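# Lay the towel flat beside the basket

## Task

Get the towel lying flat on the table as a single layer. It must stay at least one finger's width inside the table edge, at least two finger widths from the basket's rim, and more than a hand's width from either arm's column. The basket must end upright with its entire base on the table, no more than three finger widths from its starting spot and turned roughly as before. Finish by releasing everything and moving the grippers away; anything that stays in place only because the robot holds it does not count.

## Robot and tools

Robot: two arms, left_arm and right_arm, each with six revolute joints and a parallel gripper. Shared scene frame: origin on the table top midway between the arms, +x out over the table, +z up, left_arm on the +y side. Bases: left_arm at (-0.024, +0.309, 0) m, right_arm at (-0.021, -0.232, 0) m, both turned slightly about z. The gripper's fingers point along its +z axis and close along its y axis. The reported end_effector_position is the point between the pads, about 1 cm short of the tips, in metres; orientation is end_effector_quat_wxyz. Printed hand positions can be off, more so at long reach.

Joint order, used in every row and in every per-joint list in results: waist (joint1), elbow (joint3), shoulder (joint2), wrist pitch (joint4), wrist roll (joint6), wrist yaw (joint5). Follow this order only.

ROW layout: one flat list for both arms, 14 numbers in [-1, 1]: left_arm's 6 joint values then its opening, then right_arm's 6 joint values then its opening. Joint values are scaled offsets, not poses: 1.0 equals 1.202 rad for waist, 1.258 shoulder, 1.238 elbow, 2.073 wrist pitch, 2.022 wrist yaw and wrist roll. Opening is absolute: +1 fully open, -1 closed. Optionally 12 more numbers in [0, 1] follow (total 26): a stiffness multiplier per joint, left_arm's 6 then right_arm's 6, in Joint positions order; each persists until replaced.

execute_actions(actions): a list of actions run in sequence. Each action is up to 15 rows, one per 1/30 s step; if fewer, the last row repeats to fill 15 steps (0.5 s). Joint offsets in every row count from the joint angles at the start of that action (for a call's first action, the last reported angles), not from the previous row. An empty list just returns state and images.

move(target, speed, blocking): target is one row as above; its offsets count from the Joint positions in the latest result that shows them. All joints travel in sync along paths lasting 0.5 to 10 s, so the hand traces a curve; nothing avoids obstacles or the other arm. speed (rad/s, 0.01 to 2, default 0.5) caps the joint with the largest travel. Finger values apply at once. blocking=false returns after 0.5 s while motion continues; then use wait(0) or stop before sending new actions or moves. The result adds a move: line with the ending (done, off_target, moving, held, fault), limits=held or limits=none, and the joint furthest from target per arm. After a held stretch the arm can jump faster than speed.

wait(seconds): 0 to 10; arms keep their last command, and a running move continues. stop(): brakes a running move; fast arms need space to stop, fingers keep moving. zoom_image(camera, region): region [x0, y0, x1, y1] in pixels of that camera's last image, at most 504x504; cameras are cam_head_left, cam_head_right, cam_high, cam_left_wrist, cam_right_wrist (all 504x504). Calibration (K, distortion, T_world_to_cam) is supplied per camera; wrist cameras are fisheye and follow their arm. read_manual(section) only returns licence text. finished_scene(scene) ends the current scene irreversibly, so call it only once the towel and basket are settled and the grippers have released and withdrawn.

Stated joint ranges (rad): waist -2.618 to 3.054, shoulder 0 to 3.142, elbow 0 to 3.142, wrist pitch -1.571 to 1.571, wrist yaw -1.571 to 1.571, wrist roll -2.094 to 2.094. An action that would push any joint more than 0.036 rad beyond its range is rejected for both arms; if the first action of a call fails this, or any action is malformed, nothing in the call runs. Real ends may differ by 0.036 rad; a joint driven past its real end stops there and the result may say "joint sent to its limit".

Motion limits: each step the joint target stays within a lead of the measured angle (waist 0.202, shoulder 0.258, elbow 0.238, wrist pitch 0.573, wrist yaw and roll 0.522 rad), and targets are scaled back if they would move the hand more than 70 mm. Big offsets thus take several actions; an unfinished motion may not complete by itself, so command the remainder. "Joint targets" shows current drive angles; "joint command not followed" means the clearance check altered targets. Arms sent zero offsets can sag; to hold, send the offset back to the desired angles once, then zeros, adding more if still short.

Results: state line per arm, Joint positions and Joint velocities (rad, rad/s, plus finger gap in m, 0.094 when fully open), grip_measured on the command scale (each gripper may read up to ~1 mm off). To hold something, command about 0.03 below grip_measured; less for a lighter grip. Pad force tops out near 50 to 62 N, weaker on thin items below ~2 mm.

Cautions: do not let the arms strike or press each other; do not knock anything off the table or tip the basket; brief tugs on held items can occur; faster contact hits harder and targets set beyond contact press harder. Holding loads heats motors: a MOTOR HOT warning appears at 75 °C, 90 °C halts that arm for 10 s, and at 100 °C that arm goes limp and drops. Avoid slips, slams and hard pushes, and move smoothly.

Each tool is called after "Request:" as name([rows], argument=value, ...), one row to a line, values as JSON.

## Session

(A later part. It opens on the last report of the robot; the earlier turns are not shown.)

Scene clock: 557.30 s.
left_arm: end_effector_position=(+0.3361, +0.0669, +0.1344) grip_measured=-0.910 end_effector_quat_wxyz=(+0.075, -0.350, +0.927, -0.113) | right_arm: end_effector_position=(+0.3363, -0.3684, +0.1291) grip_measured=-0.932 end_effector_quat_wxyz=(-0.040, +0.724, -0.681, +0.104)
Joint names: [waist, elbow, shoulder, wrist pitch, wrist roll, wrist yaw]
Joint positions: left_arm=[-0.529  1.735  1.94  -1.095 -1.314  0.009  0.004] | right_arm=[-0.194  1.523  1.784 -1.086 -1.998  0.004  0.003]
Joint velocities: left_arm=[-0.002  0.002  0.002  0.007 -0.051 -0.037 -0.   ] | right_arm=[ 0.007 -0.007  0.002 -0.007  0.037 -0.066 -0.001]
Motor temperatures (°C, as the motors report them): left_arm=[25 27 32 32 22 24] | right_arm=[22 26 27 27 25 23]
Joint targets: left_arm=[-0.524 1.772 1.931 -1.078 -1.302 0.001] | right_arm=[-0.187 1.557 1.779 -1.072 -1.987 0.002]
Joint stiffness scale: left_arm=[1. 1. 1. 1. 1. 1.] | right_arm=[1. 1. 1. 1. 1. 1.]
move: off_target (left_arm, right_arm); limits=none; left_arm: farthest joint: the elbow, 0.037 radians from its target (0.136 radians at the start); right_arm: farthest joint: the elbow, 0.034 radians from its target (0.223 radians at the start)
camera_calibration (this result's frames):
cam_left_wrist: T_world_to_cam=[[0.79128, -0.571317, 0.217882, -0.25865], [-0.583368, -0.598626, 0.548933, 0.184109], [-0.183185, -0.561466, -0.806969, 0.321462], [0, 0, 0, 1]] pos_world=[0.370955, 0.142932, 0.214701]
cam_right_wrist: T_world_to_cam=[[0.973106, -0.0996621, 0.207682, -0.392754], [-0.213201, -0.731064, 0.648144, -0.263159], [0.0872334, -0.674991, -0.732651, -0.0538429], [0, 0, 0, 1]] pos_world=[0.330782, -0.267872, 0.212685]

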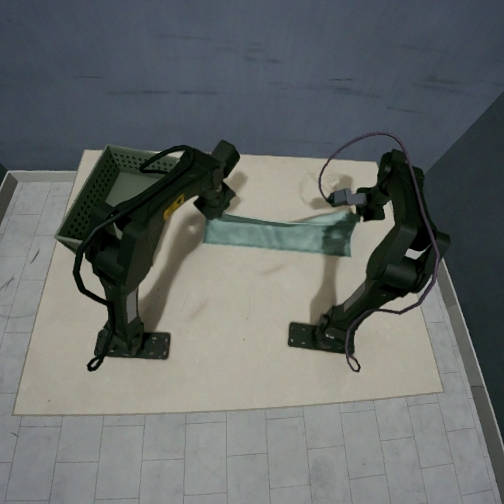

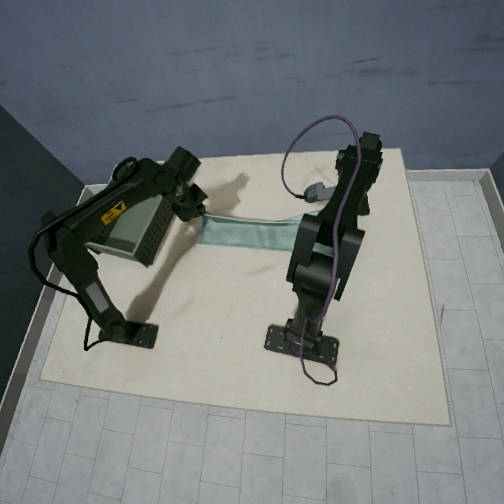

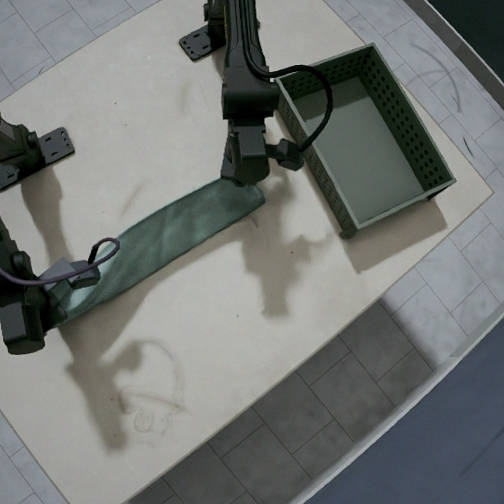

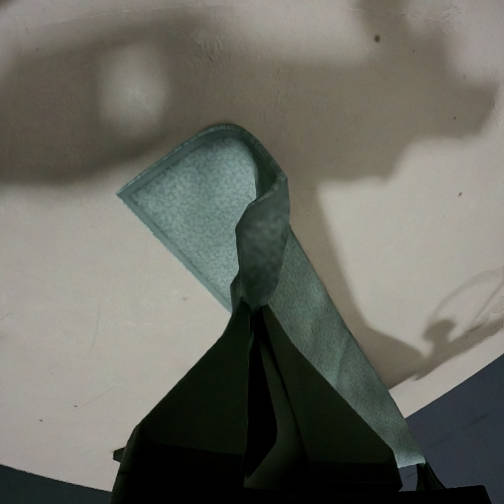

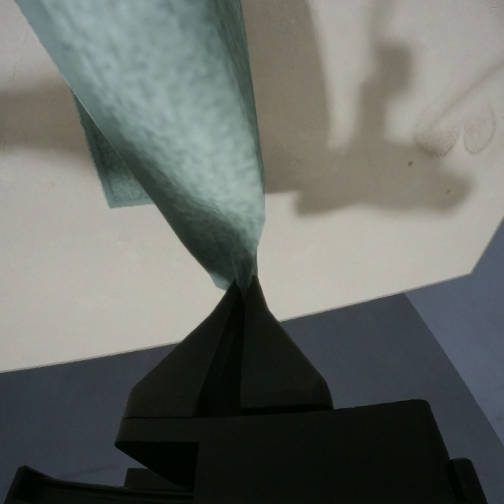

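Request:
move(target=[0.078,0.397,0.357,0.039,0.056,-0.004,-1, 0.044,0.597,0.499,-0.085,0.031,-0.002,-1], speed=0.5)

Scene clock: 588.93 s.
left_arm: end_effector_position=(+0.4546, +0.0419, +0.0705) grip_measured=-0.910 end_effector_quat_wxyz=(+0.105, -0.339, +0.926, -0.129) | right_arm: end_effector_position=(+0.4559, -0.3908, +0.0587) grip_measured=-0.932 end_effector_quat_wxyz=(-0.026, +0.724, -0.687, +0.061)
Joint names: [waist, elbow, shoulder, wrist pitch, wrist roll, wrist yaw]
Joint positions: left_arm=[-0.446  2.191  2.399 -1.028 -1.213  0.01   0.004] | right_arm=[-0.15   2.226  2.419 -1.244 -1.946  0.004  0.003]
Joint velocities: left_arm=[ 0.007 -0.022 -0.007  0.007 -0.095 -0.022 -0.   ] | right_arm=[ 0.007 -0.007 -0.002  0.081  0.007 -0.066 -0.001]
Motor temperatures (°C, as the motors report them): left_arm=[25 28 32 32 22 24] | right_arm=[21 27 27 27 25 23]
Joint targets: left_arm=[-0.435 2.227 2.389 -1.014 -1.201 0.001] | right_arm=[-0.141 2.262 2.411 -1.263 -1.936 0.000]
Joint stiffness scale: left_arm=[1. 1. 1. 1. 1. 1.] | right_arm=[1. 1. 1. 1. 1. 1.]
move: off_target (left_arm, right_arm); limits=none; left_arm: farthest joint: the elbow, 0.036 radians from its target (0.491 radians at the start); right_arm: farthest joint: the elbow, 0.036 radians from its target (0.740 radians at the start)
camera_calibration (this result's frames):
cam_left_wrist: T_world_to_cam=[[0.765929, -0.580183, 0.277021, -0.345073], [-0.628661, -0.585586, 0.511737, 0.296014], [-0.134681, -0.566106, -0.813256, 0.256142], [0, 0, 0, 1]] pos_world=[0.484892, 0.11814, 0.152421]
cam_right_wrist: T_world_to_cam=[[0.985704, -0.113948, 0.124112, -0.503191], [-0.167133, -0.754509, 0.634652, -0.237741], [0.0213262, -0.646322, -0.762767, -0.0879991], [0, 0, 0, 1]] pos_world=[0.45814, -0.293591, 0.146212]

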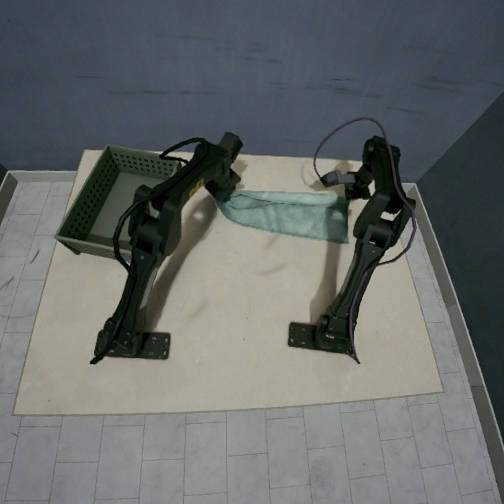

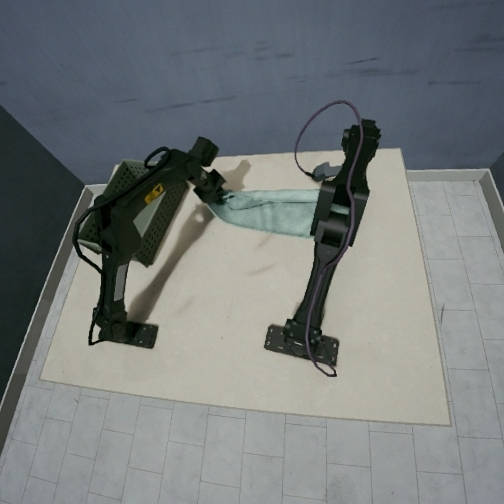

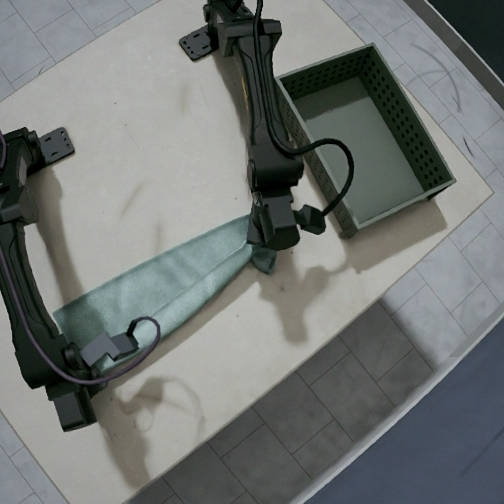

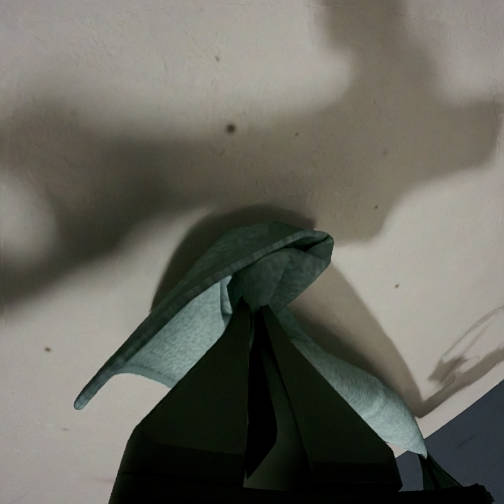

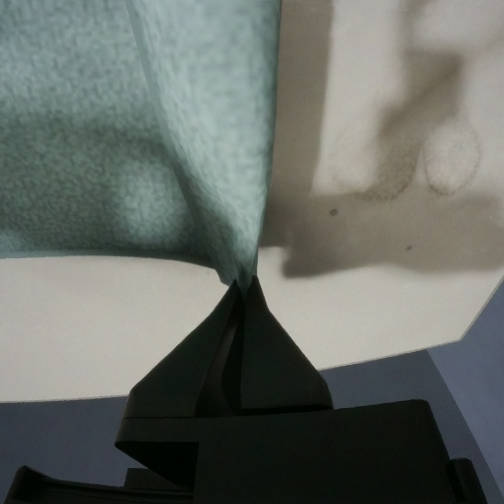

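Request:
move(target=[0.005,0.029,-0.012,0.004,-0.389,-0.004,-1, 0.004,0.029,-0.010,-0.005,0.003,-0.002,-1], speed=0.8)

Scene clock: 601.13 s.
left_arm: end_effector_position=(+0.4545, +0.0416, +0.0705) grip_measured=-0.910 end_effector_quat_wxyz=(-0.047, +0.665, -0.728, +0.160) | right_arm: end_effector_position=(+0.4558, -0.3908, +0.0587) grip_measured=-0.932 end_effector_quat_wxyz=(-0.026, +0.724, -0.687, +0.061)
Joint names: [waist, elbow, shoulder, wrist pitch, wrist roll, wrist yaw]
Joint positions: left_arm=[-0.446  2.191  2.399 -1.028 -1.99   0.012  0.004] | right_arm=[-0.15   2.226  2.419 -1.244 -1.946  0.004  0.003]
Joint velocities: left_arm=[-0.007 -0.002 -0.002 -0.066 -0.037 -0.066 -0.001] | right_arm=[ 0.002 -0.012  0.022 -0.022 -0.022  0.007  0.   ]
Motor temperatures (°C, as the motors report them): left_arm=[25 28 33 32 22 24] | right_arm=[21 27 29 27 25 23]
Joint targets: left_arm=[-0.440 2.227 2.384 -1.020 -1.999 0.002] | right_arm=[-0.146 2.262 2.407 -1.254 -1.940 0.000]
Joint stiffness scale: left_arm=[1. 1. 1. 1. 1. 1.] | right_arm=[1. 1. 1. 1. 1. 1.]
move: off_target (left_arm, right_arm); limits=none; left_arm: farthest joint: the elbow, 0.036 radians from its target (0.036 radians at the start); right_arm: farthest joint: the elbow, 0.036 radians from its target (0.036 radians at the start)
camera_calibration (this result's frames):
cam_left_wrist: T_world_to_cam=[[0.967496, 0.145968, 0.206508, -0.461933], [-0.0449179, -0.704423, 0.708358, 0.0215305], [0.248867, -0.694609, -0.674969, 0.0772442], [0, 0, 0, 1]] pos_world=[0.428662, 0.136249, 0.132279]
cam_right_wrist: T_world_to_cam=[[0.985703, -0.114342, 0.123754, -0.503231], [-0.167199, -0.754553, 0.634582, -0.237708], [0.0208193, -0.646201, -0.762883, -0.0877025], [0, 0, 0, 1]] pos_world=[0.458117, -0.293577, 0.146215]

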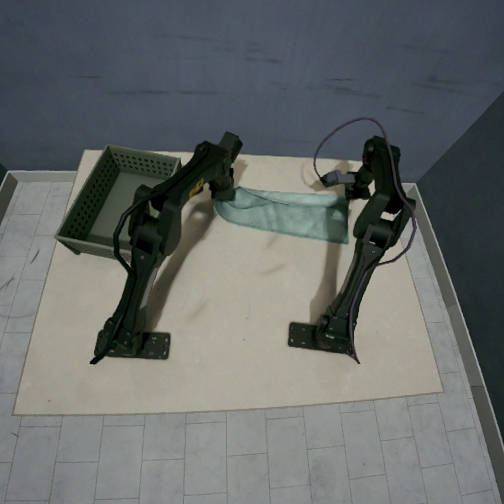

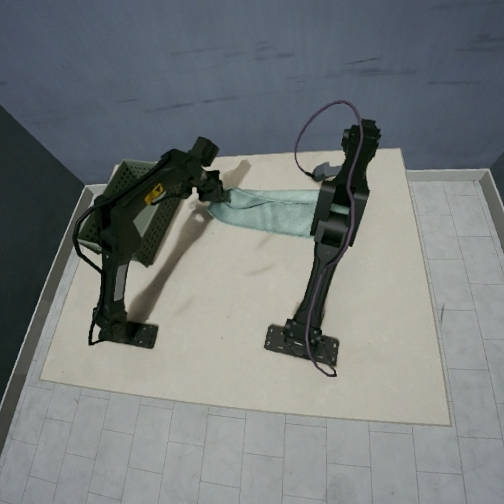

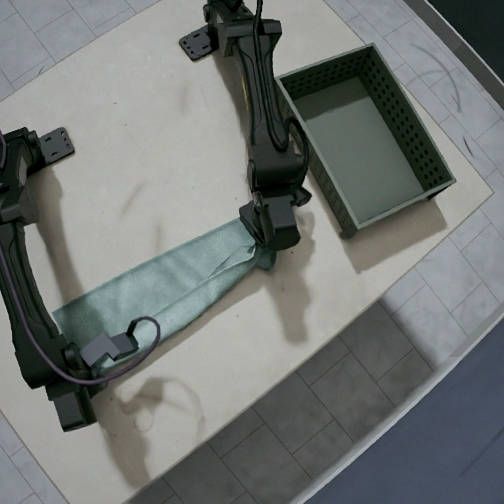

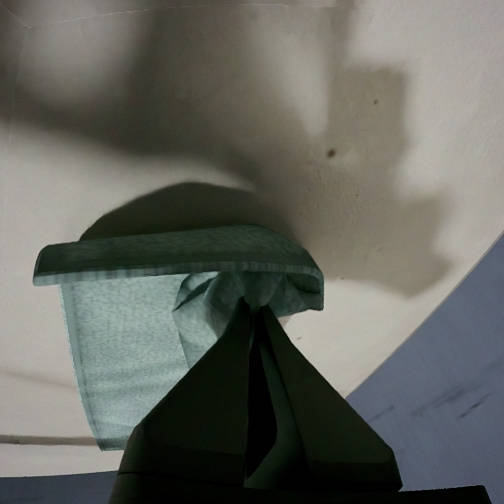

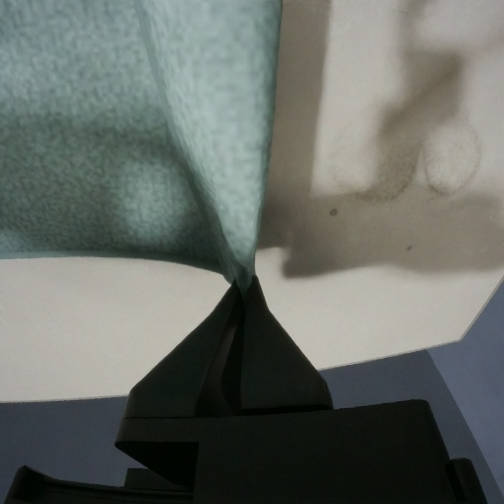

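Request:
execute_actions([
  [[0.004,0.029,0.005,0.004,-0.004,-0.004,-1,0.003,0.029,0.005,-0.004,0.003,-0.002,-1],[0.004,0.029,0.012,0.004,-0.004,-0.004,-1,0.003,0.029,0.012,-0.004,0.003,-0.002,-1],[0.004,0.029,0.02,0.004,-0.004,-0.004,-1,0.003,0.029,0.02,-0.004,0.003,-0.002,-1],[0.004,0.029,0.028,0.004,-0.004,-0.004,-1,0.003,0.029,0.028,-0.004,0.003,-0.002,-1],[0.004,0.029,0.035,0.004,-0.004,-0.004,-1,0.003,0.029,0.035,-0.004,0.003,-0.002,-1]],
  [[0.004,0.029,-0.012,0.004,-0.004,-0.004,-0.6,0.003,0.029,-0.01,-0.004,0.003,-0.002,-0.6],[0.004,0.029,-0.012,0.004,-0.004,-0.004,-0.3,0.003,0.029,-0.01,-0.004,0.003,-0.002,-0.3],[0.004,0.029,-0.012,0.004,-0.004,-0.004,0.0,0.003,0.029,-0.01,-0.004,0.003,-0.002,0.0],[0.004,0.029,-0.012,0.004,-0.004,-0.004,0.3,0.003,0.029,-0.01,-0.004,0.003,-0.002,0.3]],
])

Scene clock: 622.77 s.
left_arm: end_effector_position=(+0.4580, +0.0396, +0.0497) grip_measured=+0.297 end_effector_quat_wxyz=(-0.044, +0.666, -0.729, +0.151) | right_arm: end_effector_position=(+0.4544, -0.3903, +0.0346) grip_measured=+0.298 end_effector_quat_wxyz=(-0.017, +0.725, -0.688, +0.041)
Joint names: [waist, elbow, shoulder, wrist pitch, wrist roll, wrist yaw]
Joint positions: left_arm=[-0.446  2.203  2.448 -1.01  -1.991  0.012  0.061] | right_arm=[-0.15   2.237  2.475 -1.244 -1.946  0.004  0.061]
Joint velocities: left_arm=[-0.012  0.012  0.002  0.037 -0.007  0.007 -0.   ] | right_arm=[-0.012 -0.017 -0.002 -0.007  0.037 -0.051 -0.001]
Motor temperatures (°C, as the motors report them): left_arm=[25 28 34 32 22 24] | right_arm=[21 27 30 27 25 23]
Joint targets: left_arm=[-0.441 2.235 2.433 -1.003 -1.999 0.004] | right_arm=[-0.147 2.273 2.463 -1.252 -1.939 0.000]
Joint stiffness scale: left_arm=[1. 1. 1. 1. 1. 1.] | right_arm=[1. 1. 1. 1. 1. 1.]
camera_calibration (this result's frames):
cam_left_wrist: T_world_to_cam=[[0.970755, 0.145199, 0.191187, -0.461511], [-0.0320273, -0.710925, 0.702538, 0.0296317], [0.237927, -0.688116, -0.685484, 0.0662448], [0, 0, 0, 1]] pos_world=[0.433202, 0.133661, 0.112827]
cam_right_wrist: T_world_to_cam=[[0.990081, -0.115804, 0.0795546, -0.499854], [-0.139963, -0.763648, 0.63028, -0.238099], [-0.0122371, -0.635163, -0.772281, -0.0860721], [0, 0, 0, 1]] pos_world=[0.460517, -0.294378, 0.123362]

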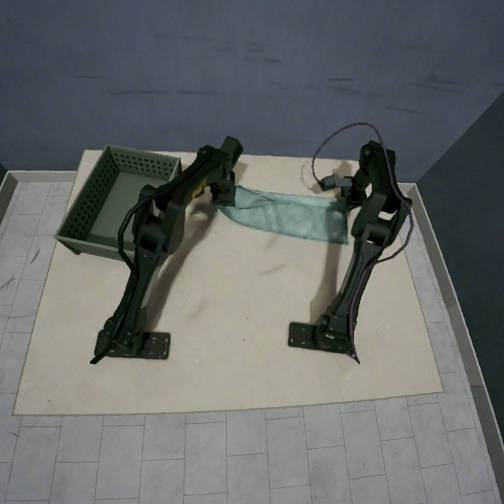

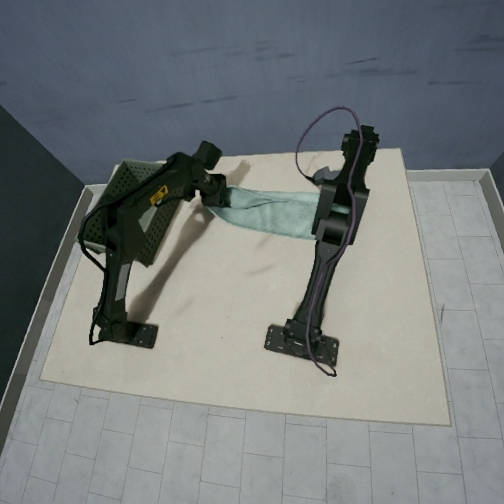

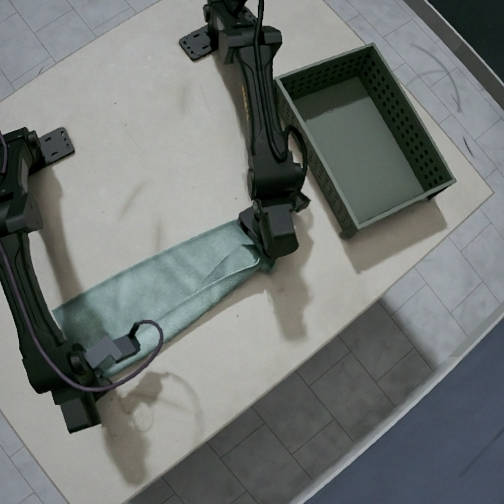

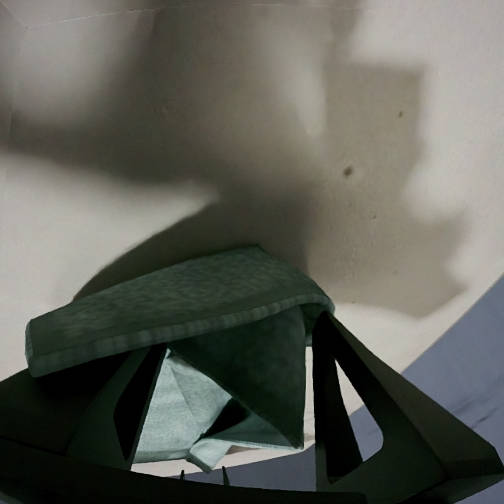

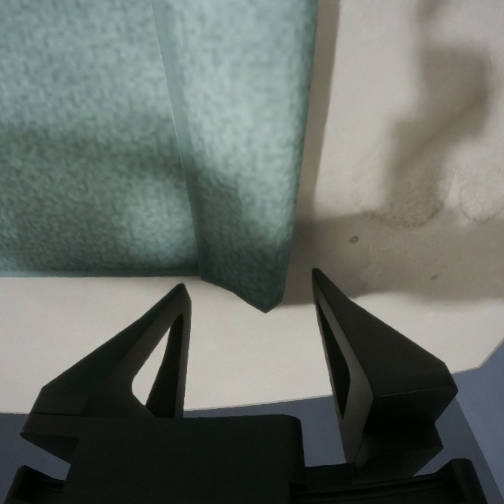

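Request:
execute_actions([
  [[0.01,0.027,-0.014,0.003,-0.004,-0.004,0.3,0.003,0.029,-0.03,-0.004,0.003,-0.002,0.3],[0.02,0.027,-0.016,0.003,-0.004,-0.004,0.3,0.003,0.029,-0.045,-0.004,0.003,-0.002,0.3],[0.03,0.027,-0.018,0.003,-0.004,-0.004,0.3,0.003,0.029,-0.06,-0.004,0.003,-0.002,0.3],[0.04,0.027,-0.02,0.003,-0.004,-0.004,0.3,0.003,0.029,-0.075,-0.004,0.003,-0.002,0.3],[0.05,0.027,-0.03,0.003,-0.004,-0.004,0.3,0.003,0.029,-0.09,-0.004,0.003,-0.002,0.3],[0.06,0.027,-0.04,0.003,-0.004,-0.004,0.3,0.003,0.029,-0.105,-0.004,0.003,-0.002,0.3],[0.07,0.027,-0.05,0.003,-0.004,-0.004,0.3,0.003,0.029,-0.12,-0.004,0.003,-0.002,0.3]],
])

Scene clock: 635.80 s.
left_arm: end_effector_position=(+0.4834, +0.0853, +0.0698) grip_measured=+0.297 end_effector_quat_wxyz=(-0.059, +0.698, -0.695, +0.165) | right_arm: end_effector_position=(+0.4649, -0.3938, +0.1119) grip_measured=+0.298 end_effector_quat_wxyz=(-0.052, +0.719, -0.683, +0.116)
Joint names: [waist, elbow, shoulder, wrist pitch, wrist roll, wrist yaw]
Joint positions: left_arm=[-0.352  2.203  2.411 -1.01  -1.991  0.009  0.061] | right_arm=[-0.15   2.257  2.329 -1.244 -1.946  0.004  0.061]
Joint velocities: left_arm=[-0.002 -0.002 -0.027  0.037  0.007  0.037 -0.   ] | right_arm=[ 0.037  0.007 -0.027 -0.007 -0.066  0.022 -0.001]
Motor temperatures (°C, as the motors report them): left_arm=[25 28 35 32 22 24] | right_arm=[21 28 31 26 25 23]
Joint targets: left_arm=[-0.362 2.236 2.385 -1.004 -1.999 0.004] | right_arm=[-0.147 2.272 2.325 -1.252 -1.939 0.000]
Joint stiffness scale: left_arm=[1. 1. 1. 1. 1. 1.] | right_arm=[1. 1. 1. 1. 1. 1.]
camera_calibration (this result's frames):
cam_left_wrist: T_world_to_cam=[[0.945347, 0.238711, 0.222116, -0.494445], [0.00989274, -0.701886, 0.712221, 0.0271011], [0.325915, -0.671099, -0.665887, 0.0601396], [0, 0, 0, 1]] pos_world=[0.447554, 0.177411, 0.130569]
cam_right_wrist: T_world_to_cam=[[0.964903, -0.107396, 0.239643, -0.519671], [-0.240135, -0.730197, 0.639646, -0.229318], [0.106291, -0.674743, -0.730359, -0.103863], [0, 0, 0, 1]] pos_world=[0.457405, -0.293339, 0.195361]

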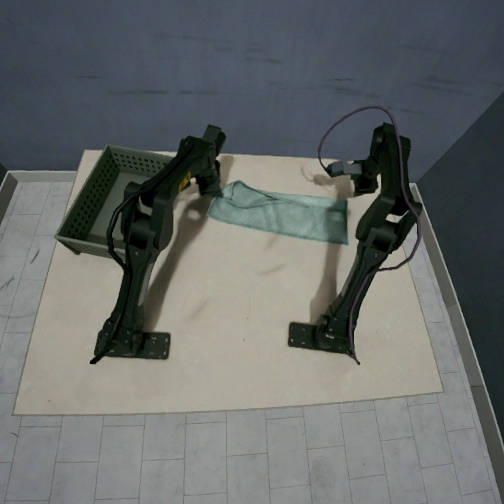

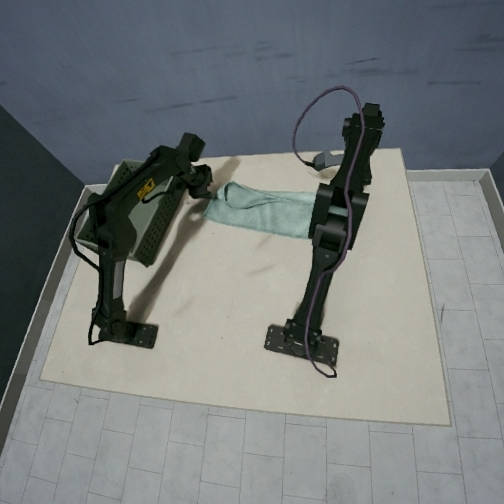

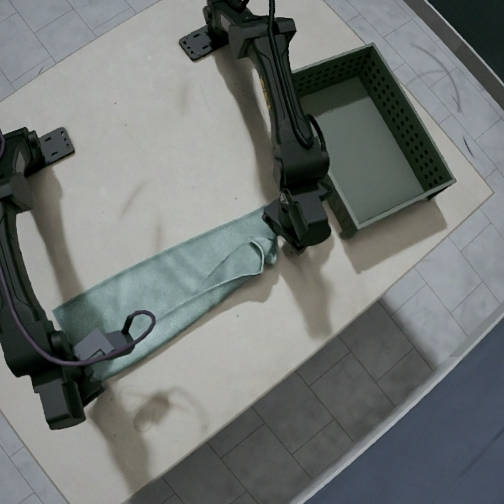

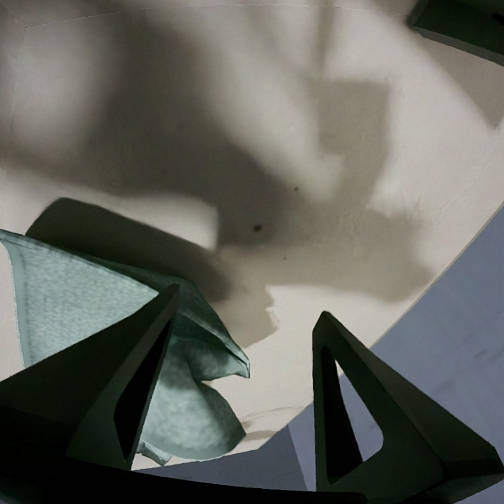

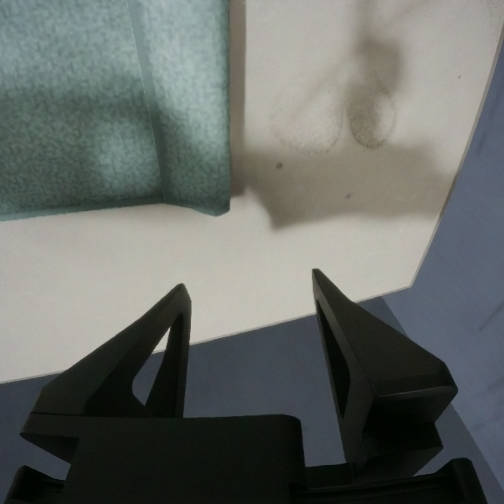

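Request:
move(target=[-0.097,0.029,-0.083,-0.159,0.828,-0.008,0.25, -0.047,-0.697,-0.339,0.106,0.882,-0.004,0.25], speed=1.0)

Scene clock: 666.87 s.
left_arm: end_effector_position=(+0.3939, +0.0692, +0.0880) grip_measured=+0.253 end_effector_quat_wxyz=(+0.050, +0.097, +0.994, -0.025) | right_arm: end_effector_position=(+0.3086, -0.3579, +0.0434) grip_measured=+0.253 end_effector_quat_wxyz=(-0.005, +0.097, +0.995, +0.000)
Joint names: [waist, elbow, shoulder, wrist pitch, wrist roll, wrist yaw]
Joint positions: left_arm=[-0.46   2.203  2.338 -1.324 -0.328  0.003  0.059] | right_arm=[-0.195  1.402  1.937 -1.046 -0.172  0.002  0.059]
Joint velocities: left_arm=[ 0.002 -0.012  0.007 -0.007  0.007  0.022 -0.   ] | right_arm=[-0.012 -0.007 -0.022 -0.007  0.066  0.007  0.001]
Motor temperatures (°C, as the motors report them): left_arm=[25 28 35 32 22 24] | right_arm=[21 27 31 27 25 23]
Joint targets: left_arm=[-0.469 2.239 2.306 -1.340 -0.317 -0.007] | right_arm=[-0.207 1.394 1.903 -1.024 -0.162 -0.004]
Joint stiffness scale: left_arm=[1. 1. 1. 1. 1. 1.] | right_arm=[1. 1. 1. 1. 1. 1.]
move: off_target (left_arm, right_arm); limits=none; left_arm: farthest joint: the elbow, 0.036 radians from its target (0.036 radians at the start); right_arm: farthest joint: the shoulder, 0.034 radians from its target (0.428 radians at the start)
camera_calibration (this result's frames):
cam_left_wrist: T_world_to_cam=[[0.0309918, -0.999473, 0.00964062, 0.0545192], [-0.875142, -0.0224743, 0.483344, 0.325502], [-0.482873, -0.0234166, -0.875377, 0.382748], [0, 0, 0, 1]] pos_world=[0.46799, 0.0707686, 0.177194]
cam_right_wrist: T_world_to_cam=[[-0.35676, -0.93419, -0.00345926, -0.226054], [-0.731585, 0.27708, 0.622904, 0.316077], [-0.580952, 0.224758, -0.78229, 0.423185], [0, 0, 0, 1]] pos_world=[0.39644, -0.39387, 0.133386]

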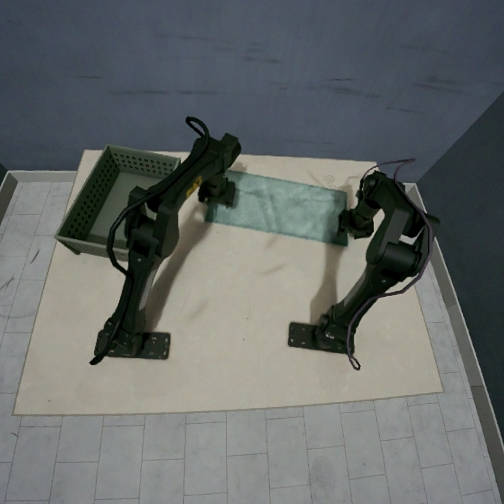

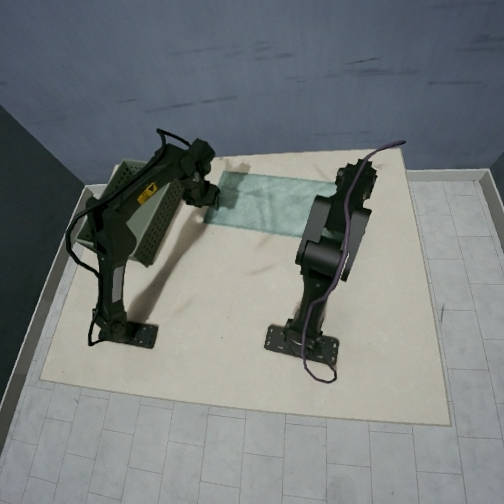

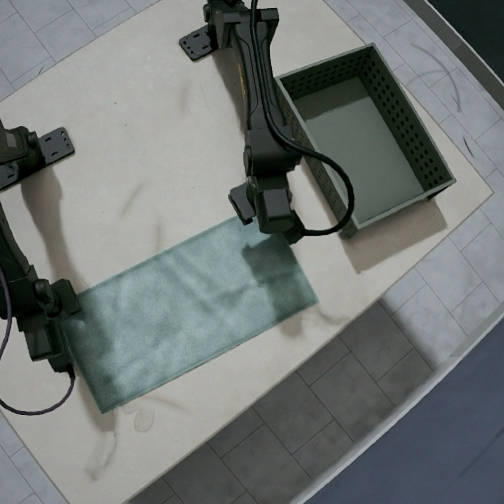

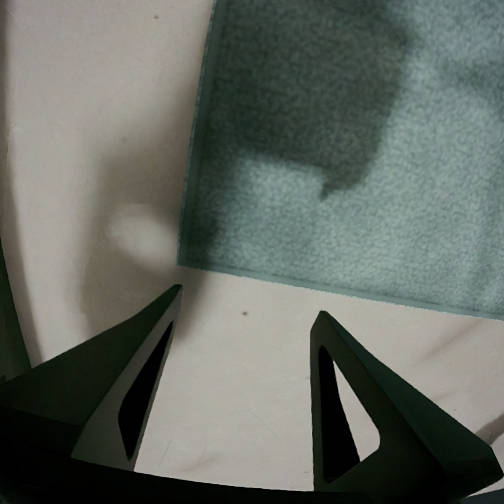

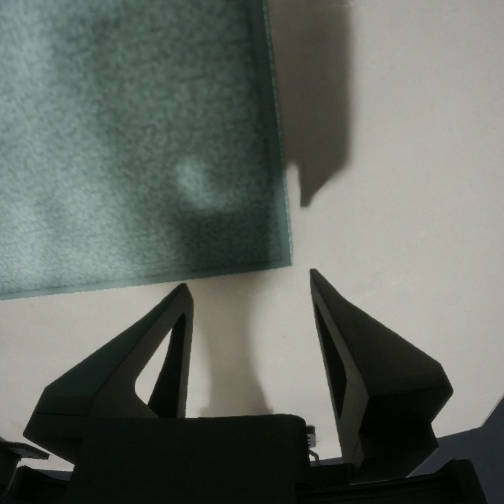

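Request:
move(target=[0,-0.972,-0.984,0.06,0.1,0,0.25, 0,-0.325,-0.665,-0.074,0.05,0,0.25], speed=0.9)

Scene clock: 674.60 s.
left_arm: end_effector_position=(+0.1611, +0.2033, +0.1473) grip_measured=+0.253 end_effector_quat_wxyz=(+0.112, +0.191, +0.974, -0.040) | right_arm: end_effector_position=(+0.1842, -0.3101, +0.1481) grip_measured=+0.253 end_effector_quat_wxyz=(+0.127, +0.142, +0.981, -0.030)
Joint names: [waist, elbow, shoulder, wrist pitch, wrist roll, wrist yaw]
Joint positions: left_arm=[-0.46   1.008  1.118 -1.223 -0.135  0.003  0.059] | right_arm=[-0.195  1.007  1.121 -1.194 -0.08   0.002  0.059]
Joint velocities: left_arm=[ 0.002  0.012  0.002 -0.037 -0.007 -0.022 -0.002] | right_arm=[-0.002 -0.002  0.002  0.022  0.037 -0.081  0.   ]
Motor temperatures (°C, as the motors report them): left_arm=[25 28 35 31 22 24] | right_arm=[21 27 30 27 25 23]
Joint targets: left_arm=[-0.460 0.999 1.101 -1.199 -0.125 0.003] | right_arm=[-0.195 0.999 1.100 -1.199 -0.071 0.002]
Joint stiffness scale: left_arm=[1. 1. 1. 1. 1. 1.] | right_arm=[1. 1. 1. 1. 1. 1.]
move: off_target (left_arm, right_arm); limits=none; left_arm: farthest joint: the wrist pitch, 0.023 radians from its target (0.124 radians at the start); right_arm: farthest joint: the shoulder, 0.021 radians from its target (0.836 radians at the start)
camera_calibration (this result's frames):
cam_left_wrist: T_world_to_cam=[[-0.160839, -0.986338, 0.0356199, 0.219569], [-0.91591, 0.162608, 0.36697, 0.0821575], [-0.367748, 0.0263986, -0.929551, 0.304721], [0, 0, 0, 1]] pos_world=[0.222625, 0.195166, 0.245283]
cam_right_wrist: T_world_to_cam=[[-0.437278, -0.898933, -0.0266157, -0.196217], [-0.832636, 0.393489, 0.389723, 0.23586], [-0.339861, 0.192578, -0.920548, 0.388182], [0, 0, 0, 1]] pos_world=[0.242512, -0.343949, 0.260197]

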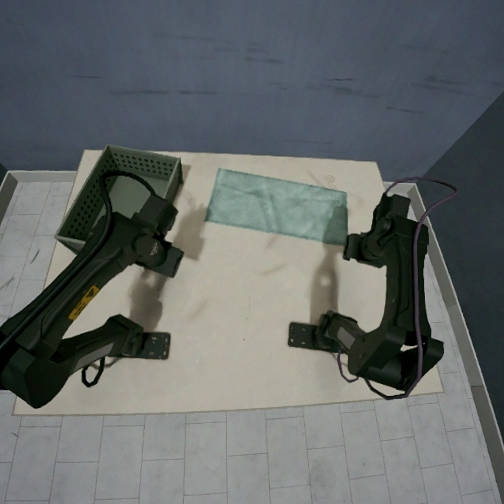

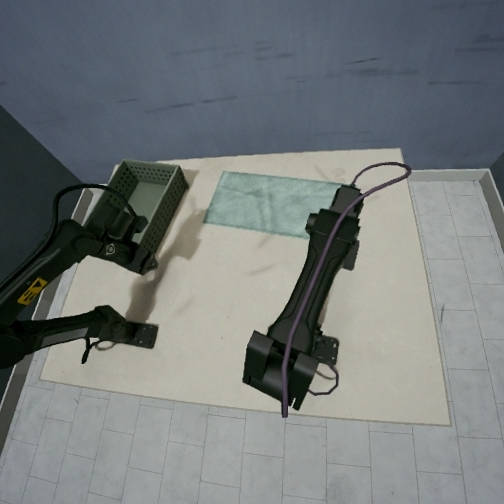

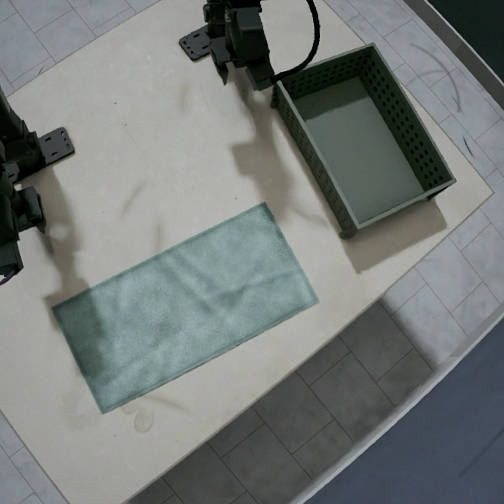

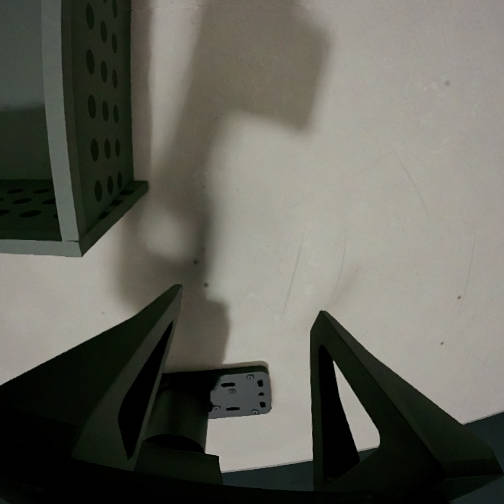

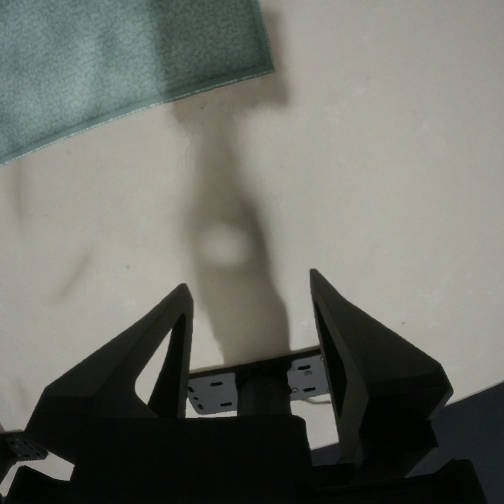

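Request:
zoom_image(camera="cam_high", region=[40, 190, 340, 430])

Region (40, 190, 340, 430) of cam_high's 504x504 image, scaled by 1.680, with more detail than that image has; it fills the top 403 rows of this view, and the rest is white.

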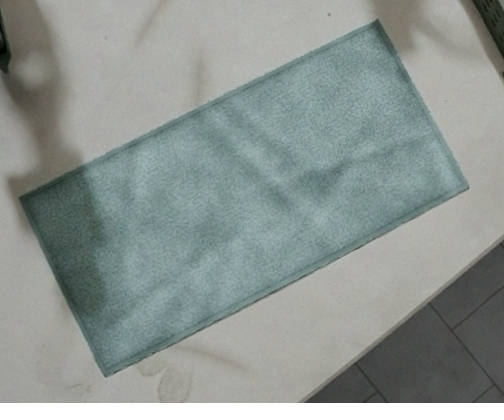

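Flat with all four hems visible and clear margins.

Request:
finished_scene(scene=1)

The scene is finished: the task was done.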